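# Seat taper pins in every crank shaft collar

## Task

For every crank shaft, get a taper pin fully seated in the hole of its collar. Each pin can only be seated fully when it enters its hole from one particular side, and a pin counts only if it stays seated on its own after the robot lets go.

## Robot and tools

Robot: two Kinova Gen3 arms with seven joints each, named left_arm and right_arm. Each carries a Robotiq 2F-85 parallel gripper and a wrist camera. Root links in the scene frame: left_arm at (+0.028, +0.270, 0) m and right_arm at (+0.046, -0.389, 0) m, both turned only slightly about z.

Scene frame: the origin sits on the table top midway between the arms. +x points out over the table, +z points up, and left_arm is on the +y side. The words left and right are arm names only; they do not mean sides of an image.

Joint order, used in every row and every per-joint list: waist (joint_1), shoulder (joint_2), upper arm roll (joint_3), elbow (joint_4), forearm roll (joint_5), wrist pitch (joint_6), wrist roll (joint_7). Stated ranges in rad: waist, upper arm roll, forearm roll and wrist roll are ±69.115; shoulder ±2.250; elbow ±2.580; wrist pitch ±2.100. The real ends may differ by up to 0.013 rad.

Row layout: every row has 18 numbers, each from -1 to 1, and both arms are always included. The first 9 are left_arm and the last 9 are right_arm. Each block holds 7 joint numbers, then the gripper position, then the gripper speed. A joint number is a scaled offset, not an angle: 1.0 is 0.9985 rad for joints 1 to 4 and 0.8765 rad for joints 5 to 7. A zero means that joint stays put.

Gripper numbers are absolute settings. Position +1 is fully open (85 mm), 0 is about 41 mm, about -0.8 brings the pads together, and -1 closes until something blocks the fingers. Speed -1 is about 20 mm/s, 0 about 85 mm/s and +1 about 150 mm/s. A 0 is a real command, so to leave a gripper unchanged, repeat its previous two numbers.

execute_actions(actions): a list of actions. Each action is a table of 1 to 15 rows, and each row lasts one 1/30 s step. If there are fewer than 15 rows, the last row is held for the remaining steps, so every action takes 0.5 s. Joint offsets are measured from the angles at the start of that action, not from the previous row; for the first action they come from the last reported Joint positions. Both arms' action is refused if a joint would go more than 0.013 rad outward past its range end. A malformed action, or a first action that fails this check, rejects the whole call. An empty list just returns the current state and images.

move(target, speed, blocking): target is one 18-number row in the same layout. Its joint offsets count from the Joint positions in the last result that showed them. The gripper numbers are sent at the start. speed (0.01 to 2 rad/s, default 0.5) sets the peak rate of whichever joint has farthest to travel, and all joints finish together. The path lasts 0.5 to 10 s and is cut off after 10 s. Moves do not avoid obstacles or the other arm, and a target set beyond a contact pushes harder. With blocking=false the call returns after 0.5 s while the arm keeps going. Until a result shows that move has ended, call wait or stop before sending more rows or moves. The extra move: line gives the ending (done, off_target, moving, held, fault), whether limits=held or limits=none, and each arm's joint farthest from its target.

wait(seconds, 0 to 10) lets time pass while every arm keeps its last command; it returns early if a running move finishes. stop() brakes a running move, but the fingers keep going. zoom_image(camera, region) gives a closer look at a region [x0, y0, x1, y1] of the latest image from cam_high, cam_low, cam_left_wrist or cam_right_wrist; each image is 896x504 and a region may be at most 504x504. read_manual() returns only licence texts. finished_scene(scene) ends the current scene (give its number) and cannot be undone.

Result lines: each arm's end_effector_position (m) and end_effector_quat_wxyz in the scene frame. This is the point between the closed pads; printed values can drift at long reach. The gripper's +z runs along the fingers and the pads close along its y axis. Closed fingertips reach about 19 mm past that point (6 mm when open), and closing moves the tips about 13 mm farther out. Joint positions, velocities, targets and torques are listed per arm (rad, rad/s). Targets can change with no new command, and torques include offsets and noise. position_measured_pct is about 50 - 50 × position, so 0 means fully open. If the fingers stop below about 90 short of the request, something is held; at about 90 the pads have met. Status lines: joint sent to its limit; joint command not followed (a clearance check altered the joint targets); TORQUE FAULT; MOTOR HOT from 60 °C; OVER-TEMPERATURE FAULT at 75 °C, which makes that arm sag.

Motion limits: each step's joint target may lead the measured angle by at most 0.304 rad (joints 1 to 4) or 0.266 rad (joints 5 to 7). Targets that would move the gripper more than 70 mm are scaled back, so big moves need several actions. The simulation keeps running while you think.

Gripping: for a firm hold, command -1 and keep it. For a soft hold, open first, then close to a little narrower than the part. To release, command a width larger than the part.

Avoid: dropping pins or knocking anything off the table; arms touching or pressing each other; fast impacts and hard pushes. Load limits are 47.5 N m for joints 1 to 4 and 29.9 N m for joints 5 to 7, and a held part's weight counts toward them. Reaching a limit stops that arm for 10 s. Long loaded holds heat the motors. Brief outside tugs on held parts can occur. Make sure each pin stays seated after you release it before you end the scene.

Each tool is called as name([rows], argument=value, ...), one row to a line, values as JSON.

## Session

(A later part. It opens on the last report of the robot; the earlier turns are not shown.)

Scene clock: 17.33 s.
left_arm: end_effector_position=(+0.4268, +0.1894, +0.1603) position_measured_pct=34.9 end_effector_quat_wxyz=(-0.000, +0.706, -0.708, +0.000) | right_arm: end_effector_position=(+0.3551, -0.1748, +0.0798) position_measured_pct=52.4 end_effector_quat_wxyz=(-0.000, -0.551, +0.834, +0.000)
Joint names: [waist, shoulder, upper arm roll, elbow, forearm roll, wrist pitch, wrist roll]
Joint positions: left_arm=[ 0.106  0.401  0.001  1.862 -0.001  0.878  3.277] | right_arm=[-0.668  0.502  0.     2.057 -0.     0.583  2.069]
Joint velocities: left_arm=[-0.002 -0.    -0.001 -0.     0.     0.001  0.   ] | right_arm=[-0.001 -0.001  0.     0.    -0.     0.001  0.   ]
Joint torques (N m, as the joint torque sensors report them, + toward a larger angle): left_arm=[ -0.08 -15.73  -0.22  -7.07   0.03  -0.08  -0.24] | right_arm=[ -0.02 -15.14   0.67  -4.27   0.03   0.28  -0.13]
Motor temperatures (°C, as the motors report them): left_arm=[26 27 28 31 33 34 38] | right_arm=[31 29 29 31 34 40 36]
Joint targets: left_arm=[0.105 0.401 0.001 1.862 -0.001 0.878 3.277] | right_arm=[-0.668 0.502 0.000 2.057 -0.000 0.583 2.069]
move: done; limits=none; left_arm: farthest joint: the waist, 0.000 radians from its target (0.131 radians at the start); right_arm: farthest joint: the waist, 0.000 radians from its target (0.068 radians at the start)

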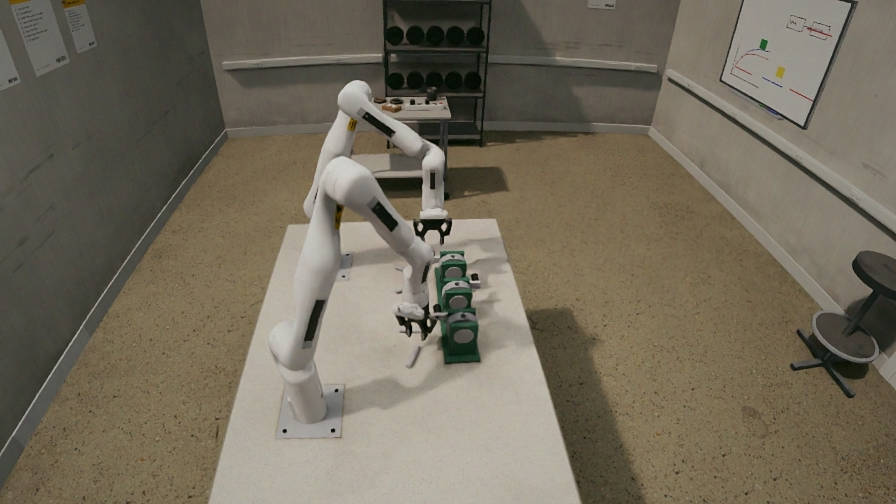

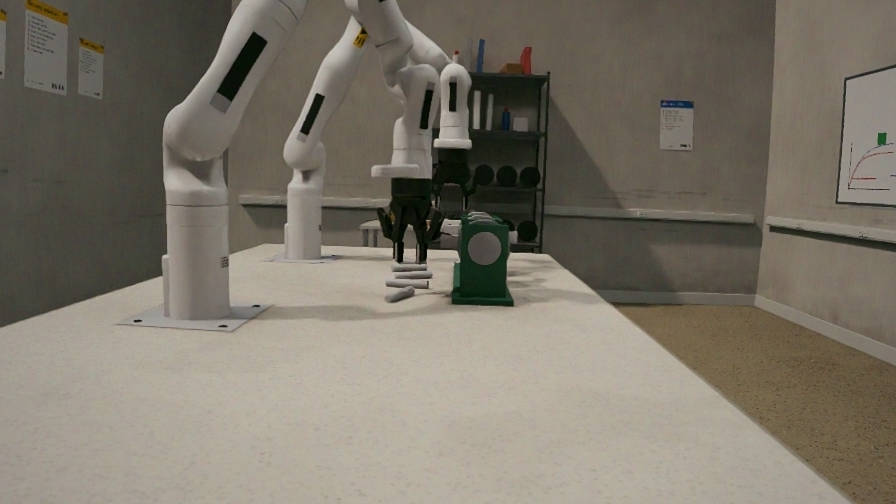

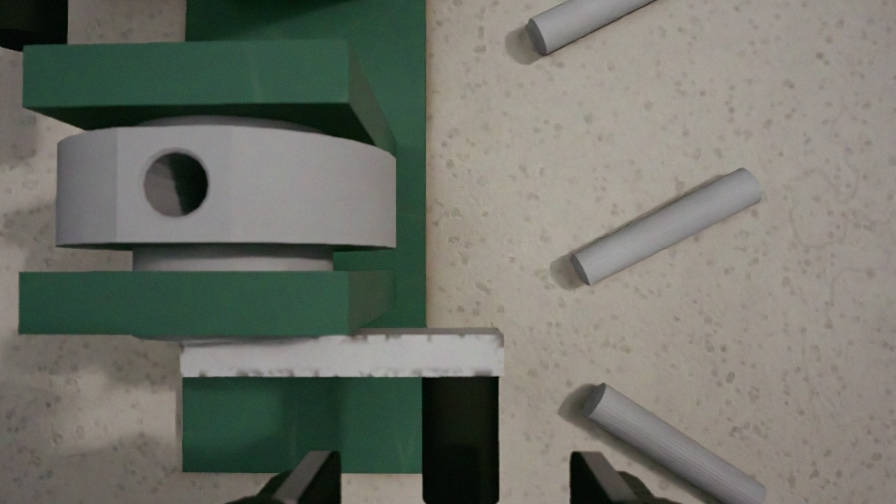

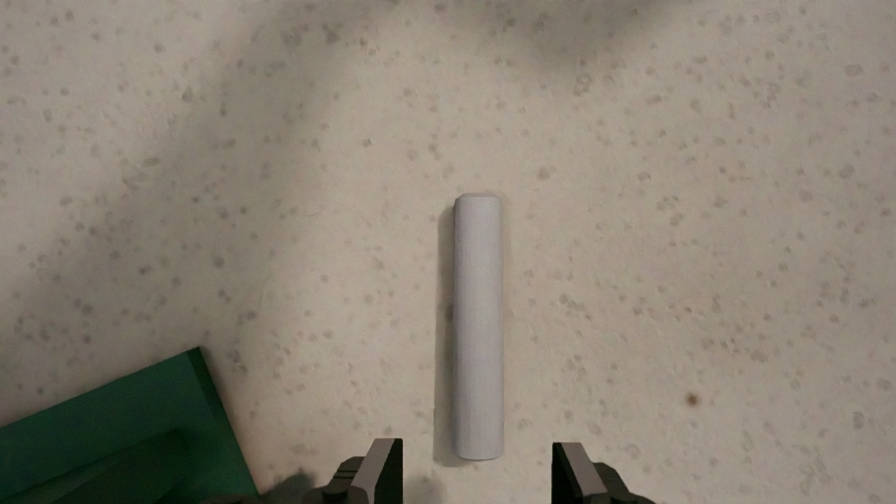

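move(target=[0,0.113,0,0.079,0,-0.218,0,0.3,0,0,0.141,0,0.039,0,-0.206,0,-0.05,0], speed=0.3)

move(target=[0,0,0,0,0,0,0,-0.36,0,0,0,0,0,0,0,0,-1,0])

Scene clock: 18.83 s.
left_arm: end_effector_position=(+0.4266, +0.1894, +0.0970) position_measured_pct=34.9 end_effector_quat_wxyz=(-0.000, +0.706, -0.708, -0.000) | right_arm: end_effector_position=(+0.3554, -0.1746, +0.0212) position_measured_pct=52.4 end_effector_quat_wxyz=(+0.001, -0.551, +0.834, +0.000)
Joint names: [waist, shoulder, upper arm roll, elbow, forearm roll, wrist pitch, wrist roll]
Joint positions: left_arm=[ 0.106  0.514  0.001  1.941 -0.001  0.687  3.277] | right_arm=[-0.668  0.643  0.     2.096 -0.     0.402  2.069]
Joint velocities: left_arm=[ 0.     0.002 -0.001  0.     0.     0.001 -0.   ] | right_arm=[ 0.     0.002  0.    -0.002  0.     0.001  0.   ]
Joint torques (N m, as the joint torque sensors report them, + toward a larger angle): left_arm=[ -0.12 -15.82   0.12  -6.34   0.05  -0.12  -0.07] | right_arm=[ -0.19 -16.53   0.29  -2.68  -0.09   0.32  -0.21]
Motor temperatures (°C, as the motors report them): left_arm=[26 27 28 31 33 34 38] | right_arm=[31 29 29 31 34 40 36]
Joint targets: left_arm=[0.106 0.514 0.001 1.941 -0.001 0.687 3.277] | right_arm=[-0.668 0.643 0.000 2.096 -0.000 0.402 2.069]
move: done; limits=none; left_arm: farthest joint: the waist, 0.000 radians from its target (0.001 radians at the start); right_arm: farthest joint: the waist, 0.000 radians from its target (0.000 radians at the start)

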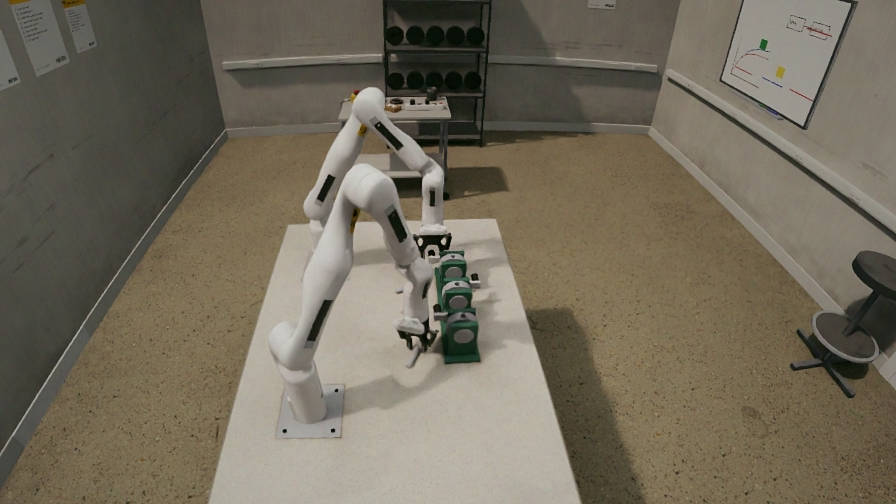

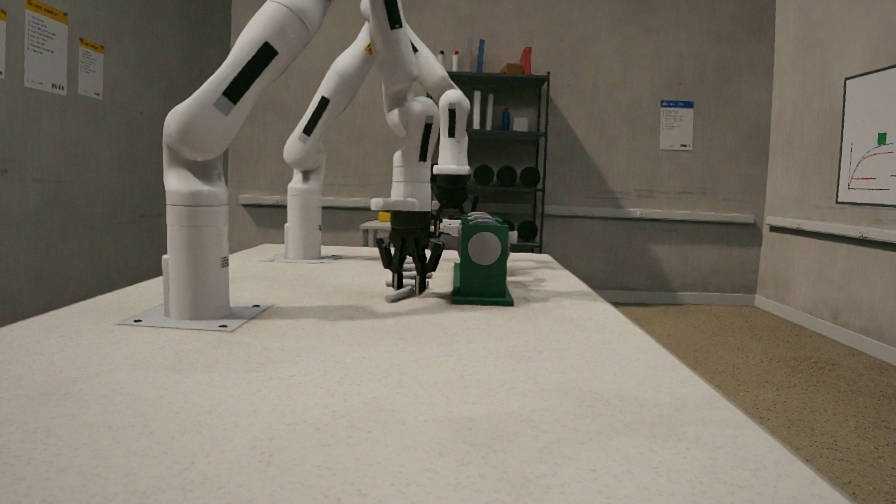

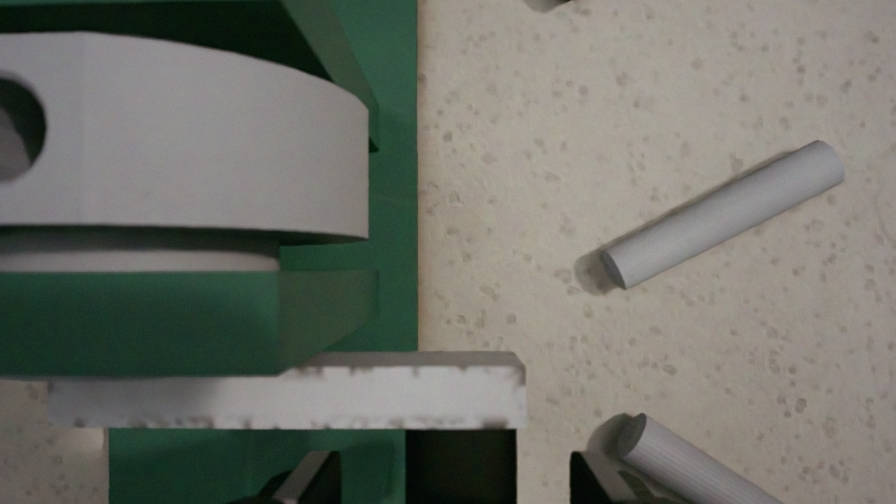

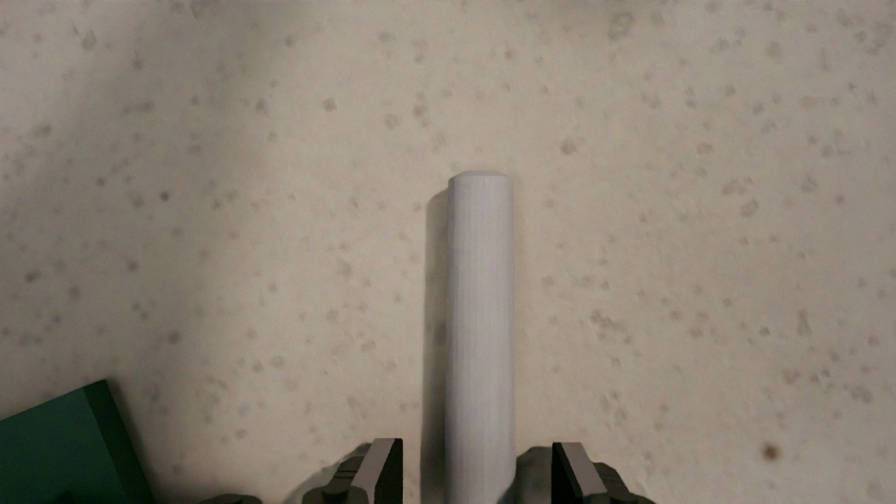

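Scene clock: 19.50 s.
left_arm: end_effector_position=(+0.4252, +0.1894, +0.0966) position_measured_pct=67.1 end_effector_quat_wxyz=(+0.001, +0.706, -0.708, -0.001) | right_arm: end_effector_position=(+0.3554, -0.1746, +0.0216) position_measured_pct=77.0 end_effector_quat_wxyz=(+0.001, -0.551, +0.834, +0.000)
Joint names: [waist, shoulder, upper arm roll, elbow, forearm roll, wrist pitch, wrist roll]
Joint positions: left_arm=[ 0.106  0.514  0.001  1.942 -0.     0.689  3.277] | right_arm=[-0.668  0.641  0.     2.096 -0.     0.403  2.068]
Joint velocities: left_arm=[ 0.    -0.     0.002  0.     0.     0.     0.   ] | right_arm=[-0.    -0.003  0.    -0.    -0.     0.001 -0.   ]
Joint torques (N m, as the joint torque sensors report them, + toward a larger angle): left_arm=[ -0.37 -16.51  -0.12  -7.6   -0.13  -0.9    0.02] | right_arm=[  0.15 -15.63   0.28  -3.11   0.11   0.    -0.09]
Motor temperatures (°C, as the motors report them): left_arm=[26 27 28 31 33 34 38] | right_arm=[31 29 29 31 34 40 36]
Joint targets: left_arm=[0.106 0.514 0.001 1.941 -0.001 0.687 3.277] | right_arm=[-0.668 0.643 0.000 2.096 -0.000 0.402 2.069]
move: done; limits=none; left_arm: farthest joint: the wrist pitch, 0.002 radians from its target (0.000 radians at the start); right_arm: farthest joint: the shoulder, 0.002 radians from its target (0.000 radians at the start)

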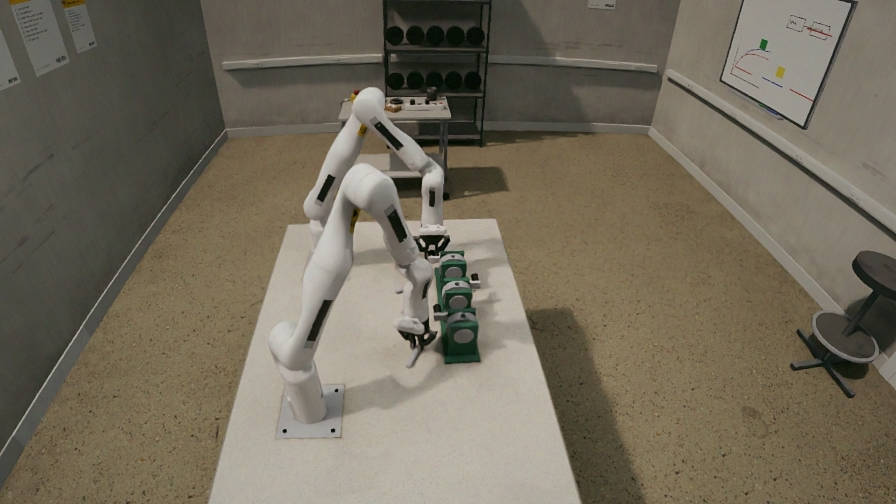

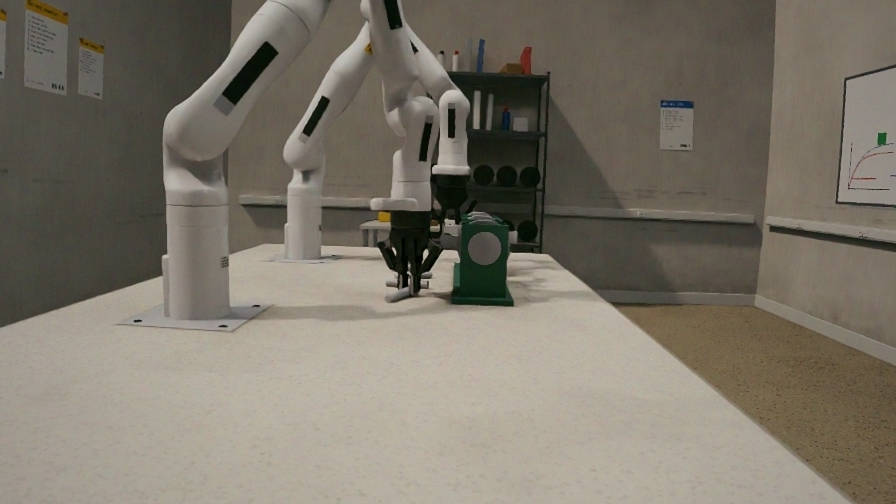

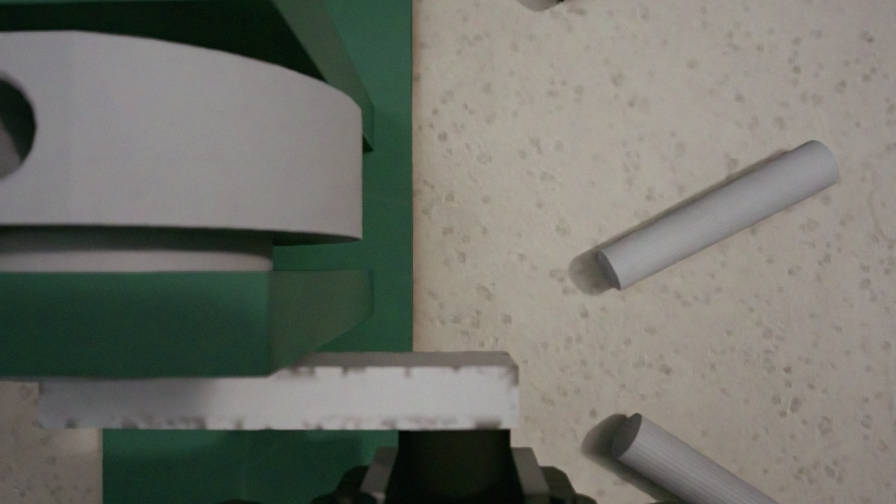

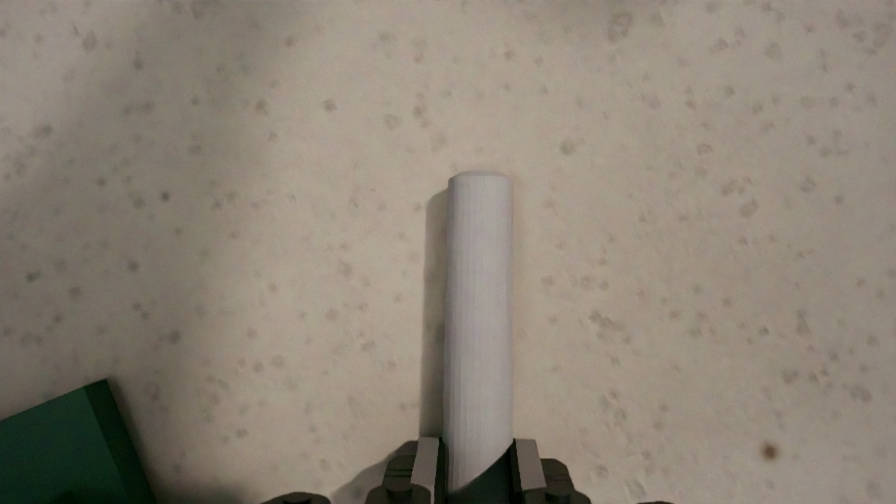

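execute_actions([
  [[-0.003,-0.0545,0,-0.0616,0,0.129,0,-0.36,0,0,-0.27,0,0,0,0.3,0,-1,0]],
  [[-0.008,0.0057,0,-0.118,0,0.128,-0.009,-0.36,0,0,-0.27,0,0,0,0.1,-0.3,-1,0]],
  [[-0.009,0.0543,0,-0.1335,0,0.09,-0.01,-0.36,0,-0.047,0,0,0,0,-0.45,-0.27,-1,0]],
  [[-0.008,0.0815,0,-0.1147,0,0.038,-0.009,-0.36,0,0,0,0,0,0,-0.45,0,-1,0]],
  [[-0.005,0.0837,0,-0.0667,0,-0.019,-0.006,-0.36,0,0,0,0,0.05,0,-0.45,0,-1,0]],
])

Scene clock: 24.63 s.
left_arm: end_effector_position=(+0.5539, +0.1892, +0.1349) position_measured_pct=67.1 end_effector_quat_wxyz=(-0.001, +0.706, -0.708, +0.001) | right_arm: end_effector_position=(+0.5093, -0.0179, +0.4257) position_measured_pct=77.0 end_effector_quat_wxyz=(+0.573, -0.276, +0.741, +0.215)
Joint names: [waist, shoulder, upper arm roll, elbow, forearm roll, wrist pitch, wrist roll]
Joint positions: left_arm=[ 0.073  0.679  0.001  1.449 -0.001  1.011  3.247] | right_arm=[-0.713  0.115  0.     2.14  -0.001 -0.431  1.569]
Joint velocities: left_arm=[-0.     0.007 -0.001 -0.003  0.    -0.002 -0.   ] | right_arm=[ 0.     0.002 -0.001  0.012  0.    -0.018  0.   ]
Joint torques (N m, as the joint torque sensors report them, + toward a larger angle): left_arm=[ -0.53 -19.98  -0.04  -6.39   0.17   0.36  -0.07] | right_arm=[ -0.09 -12.76   0.41  -9.83   0.13  -3.01  -0.06]
Motor temperatures (°C, as the motors report them): left_arm=[26 27 28 31 33 34 38] | right_arm=[31 29 29 31 34 40 36]
Joint targets: left_arm=[0.073 0.681 0.001 1.450 -0.001 1.012 3.247] | right_arm=[-0.713 0.116 0.000 2.142 -0.001 -0.431 1.569]

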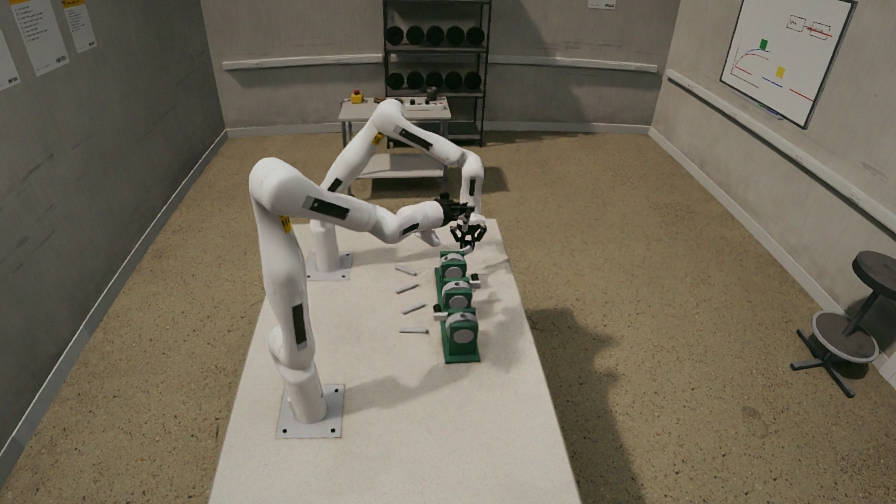

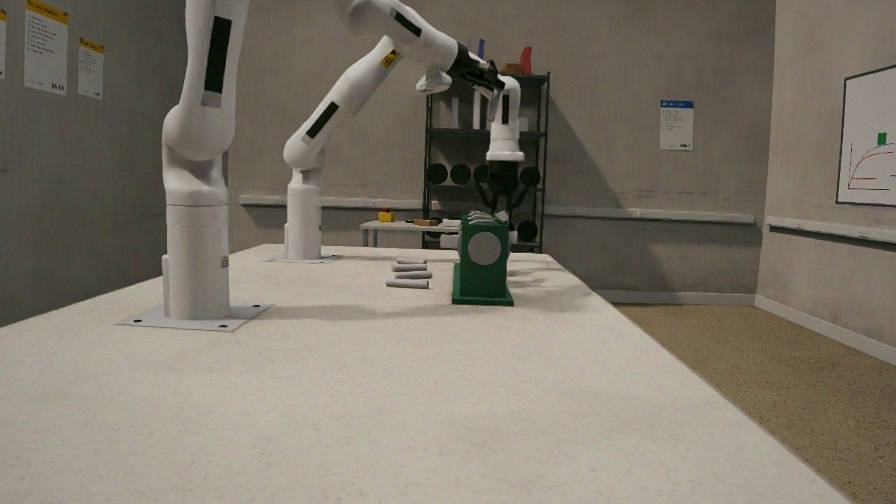

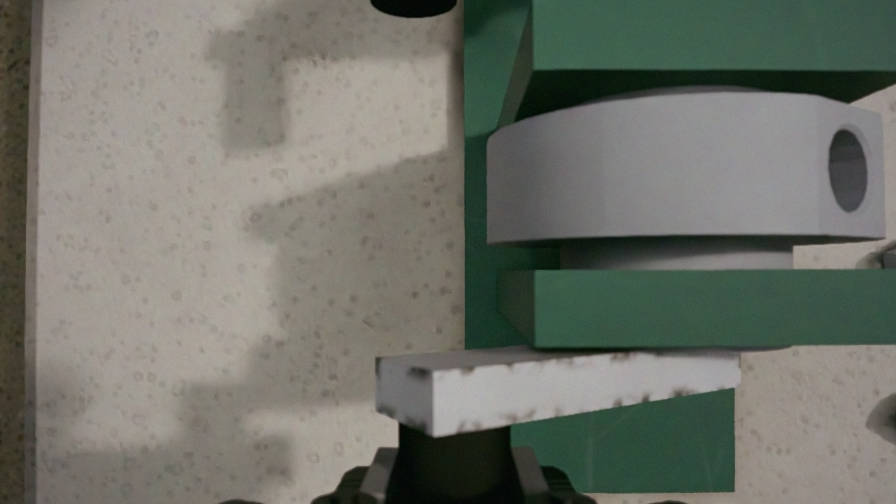

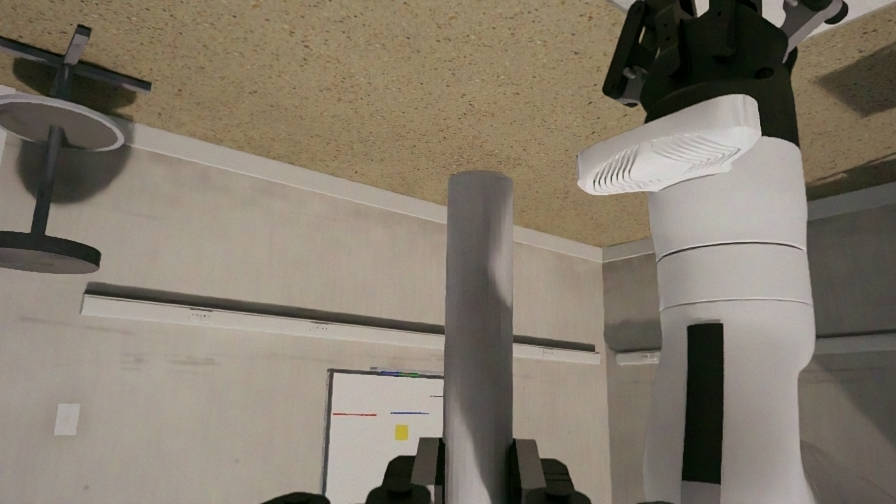

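move(target=[-0.003,0.071,0,-0.001,0,-0.076,-0.003,-0.36,0,-0.002,0.4,0,0.19,0,-0.88,0.002,-1,0], speed=0.9)

Scene clock: 26.30 s.
left_arm: end_effector_position=(+0.5651, +0.1892, +0.0983) position_measured_pct=67.1 end_effector_quat_wxyz=(-0.001, +0.706, -0.708, +0.002) | right_arm: end_effector_position=(+0.5210, -0.0063, +0.3283) position_measured_pct=77.0 end_effector_quat_wxyz=(+0.638, -0.257, +0.685, +0.239)
Joint names: [waist, shoulder, upper arm roll, elbow, forearm roll, wrist pitch, wrist roll]
Joint positions: left_arm=[ 0.071  0.748  0.001  1.446 -0.001  0.943  3.244] | right_arm=[-0.715  0.515  0.     2.33  -0.001 -1.202  1.571]
Joint velocities: left_arm=[-0.001  0.    -0.     0.001  0.     0.     0.   ] | right_arm=[-0.     0.004 -0.001 -0.    -0.    -0.001 -0.   ]
Joint torques (N m, as the joint torque sensors report them, + toward a larger angle): left_arm=[ -0.96 -20.86  -0.15  -6.16  -0.15   0.74  -0.26] | right_arm=[ -0.21 -17.17   0.84  -6.25   0.12  -3.32  -0.02]
Motor temperatures (°C, as the motors report them): left_arm=[26 27 28 31 33 34 38] | right_arm=[31 29 29 31 34 40 36]
Joint targets: left_arm=[0.070 0.749 0.001 1.448 -0.001 0.945 3.244] | right_arm=[-0.715 0.515 0.000 2.330 -0.001 -1.202 1.571]
move: done; limits=none; left_arm: farthest joint: the shoulder, 0.002 radians from its target (0.071 radians at the start); right_arm: farthest joint: the waist, 0.000 radians from its target (0.002 radians at the start)

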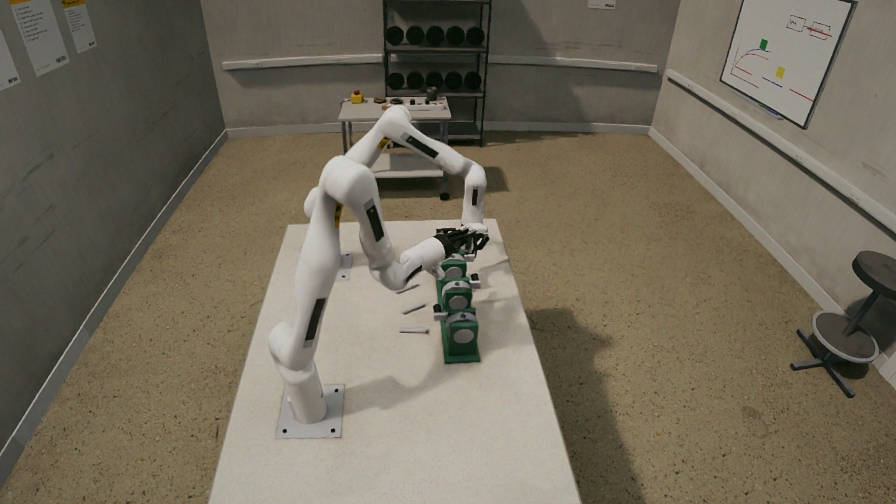

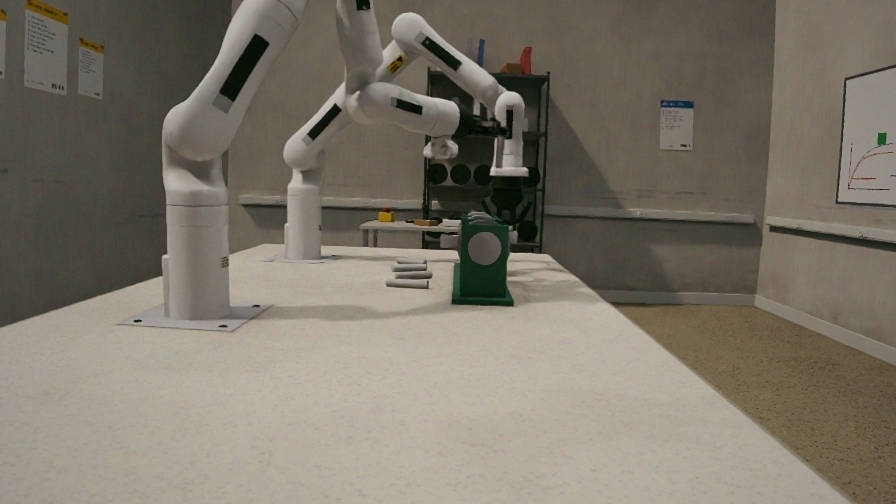

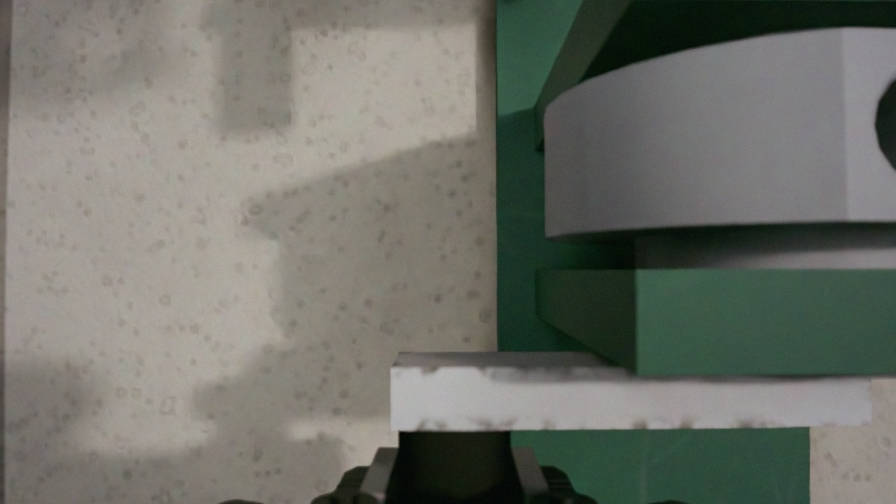

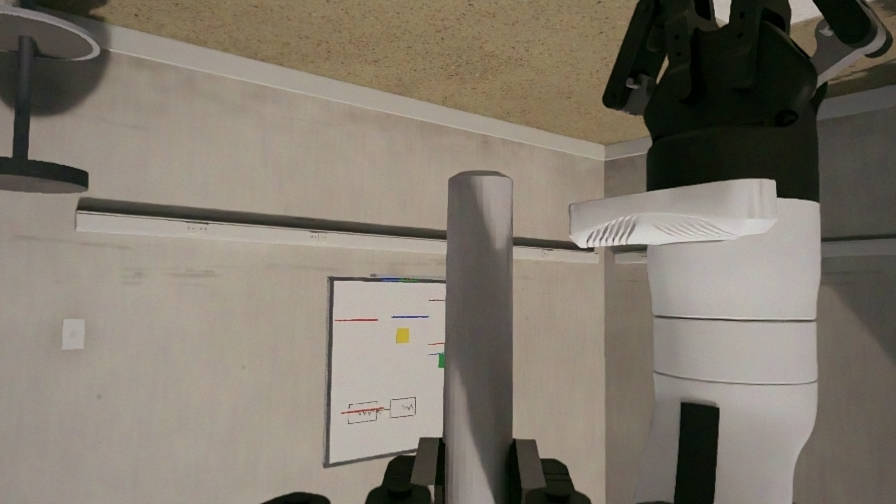

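move(target=[0,0,0,0,0,0,0,0.2,0,0,0.418,0,0.163,0,-0.731,0,-1,0], speed=0.7)

zoom_image(camera="cam_low", region=[420,150,560,260])

Scene clock: 28.03 s.
left_arm: end_effector_position=(+0.5651, +0.1892, +0.0983) position_measured_pct=40.1 end_effector_quat_wxyz=(-0.001, +0.706, -0.708, +0.002) | right_arm: end_effector_position=(+0.4846, -0.0381, +0.2305) position_measured_pct=77.0 end_effector_quat_wxyz=(+0.659, -0.250, +0.666, +0.247)
Joint names: [waist, shoulder, upper arm roll, elbow, forearm roll, wrist pitch, wrist roll]
Joint positions: left_arm=[ 0.071  0.748  0.001  1.446 -0.001  0.943  3.244] | right_arm=[-0.715  0.932  0.     2.493 -0.001 -1.843  1.571]
Joint velocities: left_arm=[-0.     0.     0.002  0.    -0.     0.    -0.   ] | right_arm=[ 0.     0.001 -0.    -0.001 -0.    -0.001  0.   ]
Joint torques (N m, as the joint torque sensors report them, + toward a larger angle): left_arm=[ -0.54 -22.19   0.34  -7.74   0.02  -0.07  -0.22] | right_arm=[ -0.74 -18.17   0.76  -0.7    0.11  -3.21  -0.23]
Motor temperatures (°C, as the motors report them): left_arm=[26 27 28 31 33 34 38] | right_arm=[31 29 29 31 34 40 36]
Joint targets: left_arm=[0.071 0.748 0.001 1.446 -0.001 0.943 3.244] | right_arm=[-0.715 0.932 0.000 2.493 -0.001 -1.843 1.571]
move: done; limits=none; left_arm: farthest joint: the waist, 0.000 radians from its target (0.000 radians at the start); right_arm: farthest joint: the waist, 0.000 radians from its target (0.000 radians at the start)

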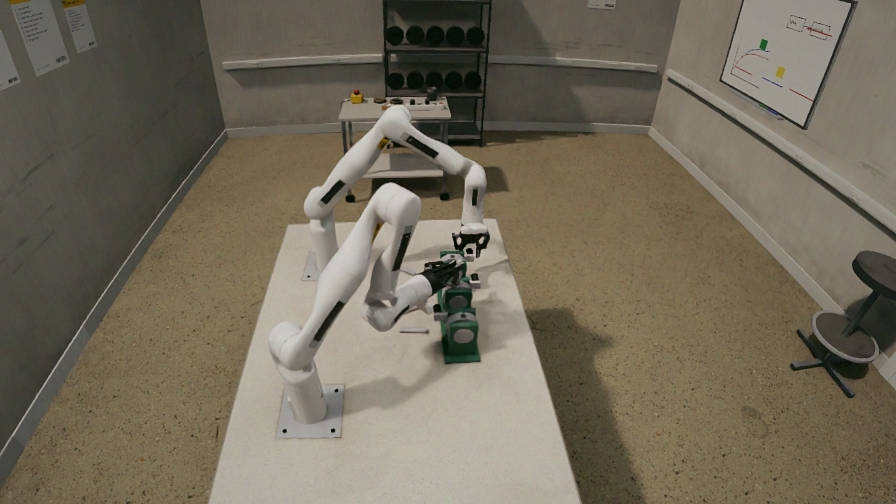

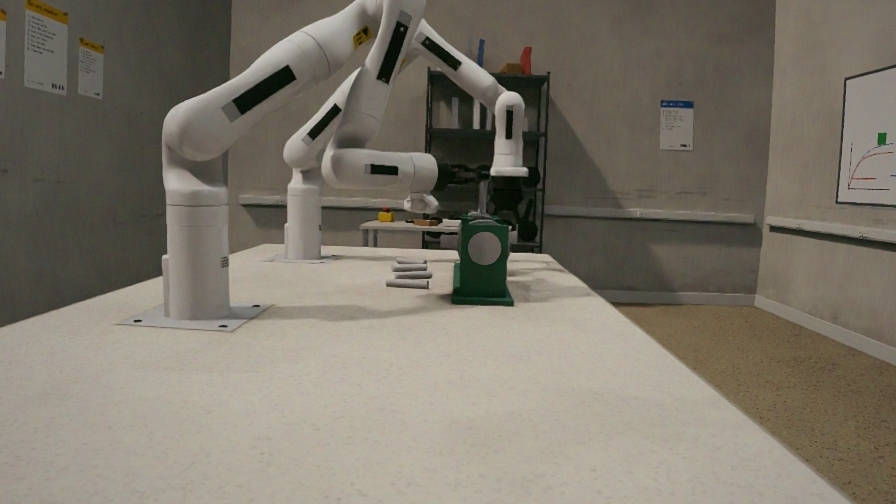

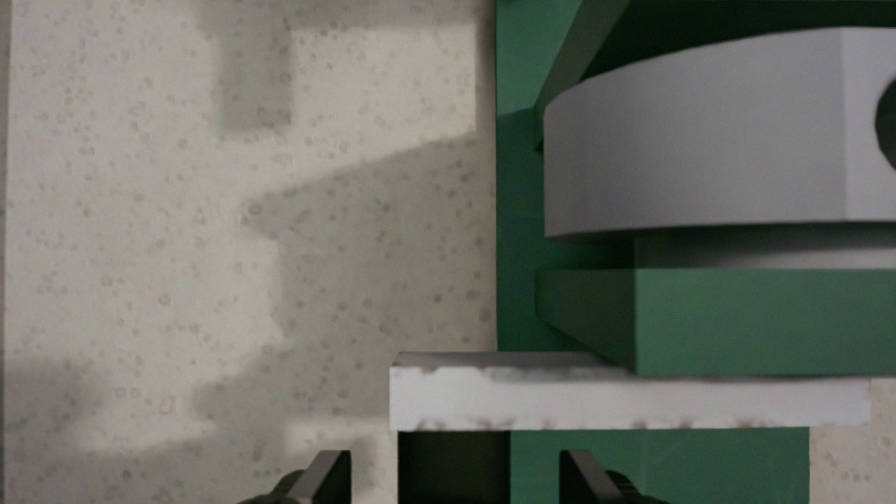

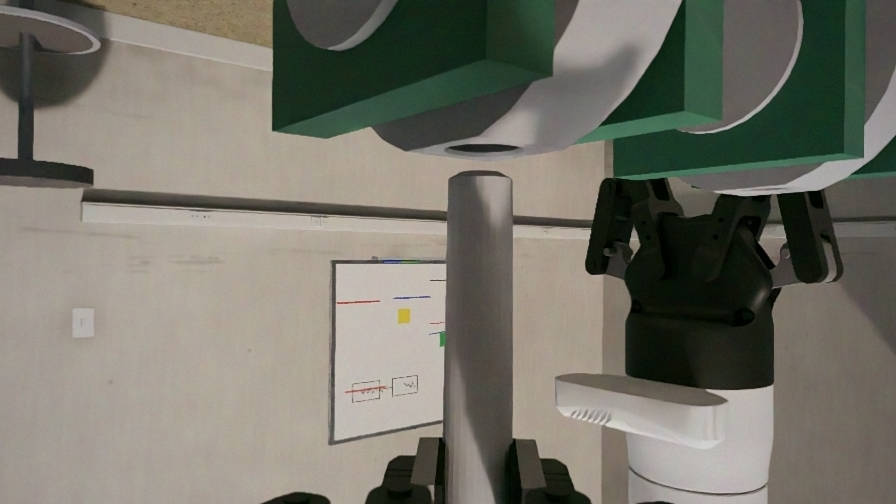

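Region (420, 150, 560, 260) of cam_low's 896x504 image, scaled by 3.600, with more detail than that image has; it fills the top 396 rows of this view, and the rest is white.

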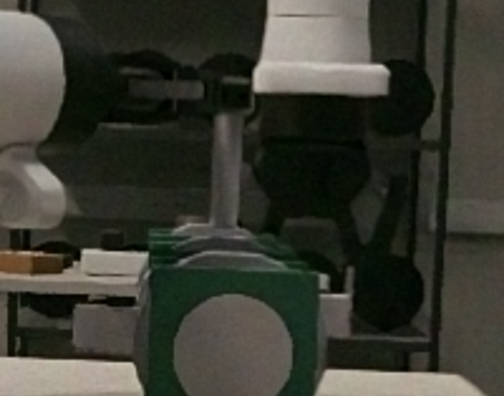

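move(target=[0,-0.108,0,-0.12,0,0.265,0,0.2,0,0,0.063,0,-0.0155,0,-0.053,0,-1,0], speed=0.22)

Scene clock: 29.77 s.
left_arm: end_effector_position=(+0.5636, +0.1895, +0.1896) position_measured_pct=40.1 end_effector_quat_wxyz=(+0.000, +0.706, -0.708, -0.000) | right_arm: end_effector_position=(+0.4851, -0.0375, +0.2128) position_measured_pct=77.0 end_effector_quat_wxyz=(+0.658, -0.250, +0.666, +0.247)
Joint names: [waist, shoulder, upper arm roll, elbow, forearm roll, wrist pitch, wrist roll]
Joint positions: left_arm=[ 0.071  0.641  0.001  1.326 -0.001  1.175  3.244] | right_arm=[-0.715  0.995  0.     2.478 -0.    -1.889  1.571]
Joint velocities: left_arm=[-0.001 -0.002 -0.001  0.    -0.     0.     0.   ] | right_arm=[-0.     0.002 -0.    -0.    -0.     0.002  0.   ]
Joint torques (N m, as the joint torque sensors report them, + toward a larger angle): left_arm=[ -0.22 -21.18  -0.26  -8.75   0.17  -0.04  -0.17] | right_arm=[ -0.28 -18.58   0.99  -0.22   0.04  -3.23  -0.04]
Motor temperatures (°C, as the motors report them): left_arm=[26 27 28 31 33 34 38] | right_arm=[31 30 29 31 34 40 36]
Joint targets: left_arm=[0.071 0.640 0.001 1.326 -0.001 1.175 3.244] | right_arm=[-0.715 0.995 0.000 2.477 -0.001 -1.889 1.571]
move: done; limits=none; left_arm: farthest joint: the waist, 0.000 radians from its target (0.000 radians at the start); right_arm: farthest joint: the forearm roll, 0.001 radians from its target (0.000 radians at the start)

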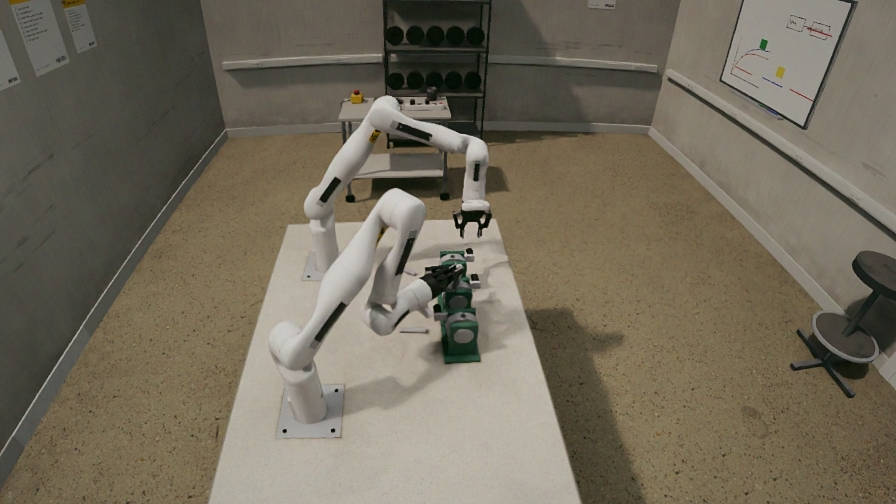

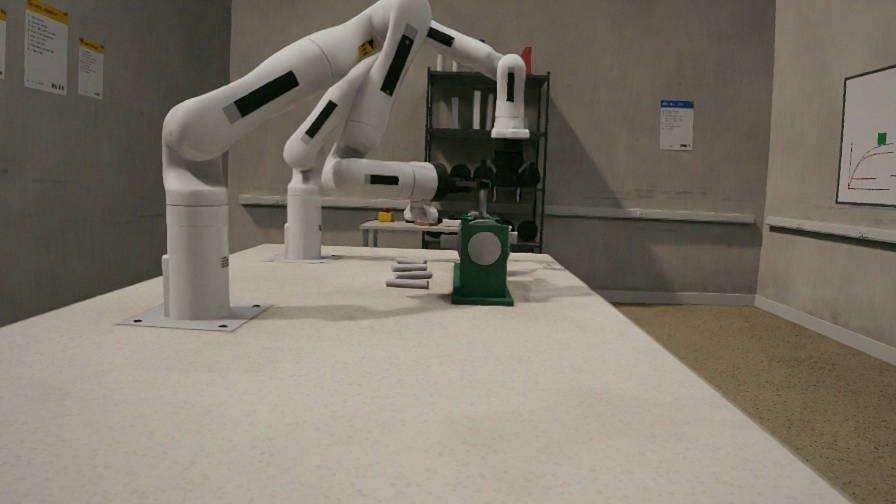

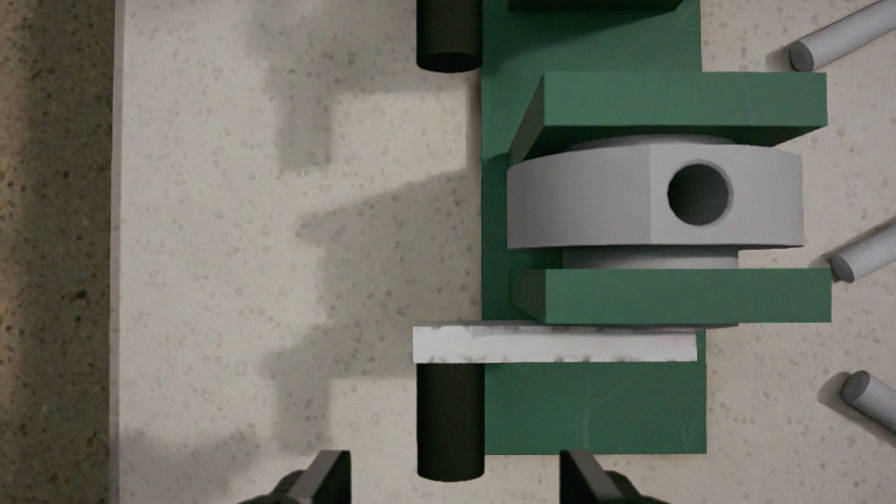

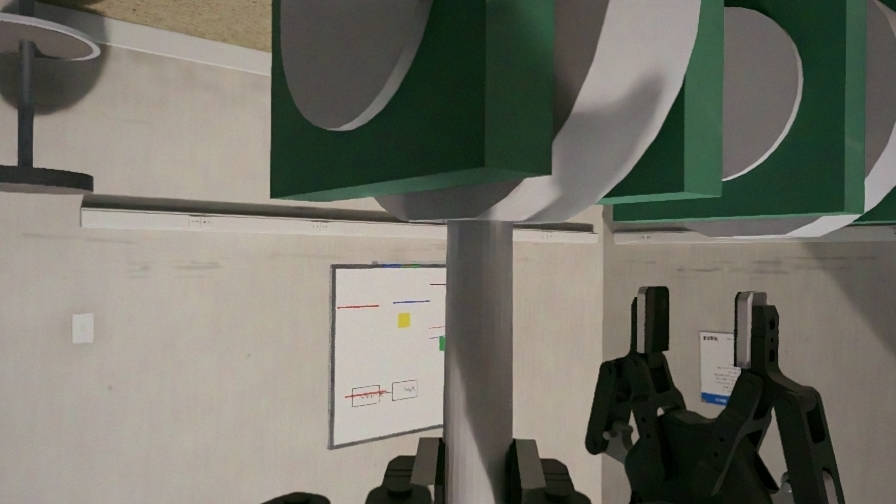

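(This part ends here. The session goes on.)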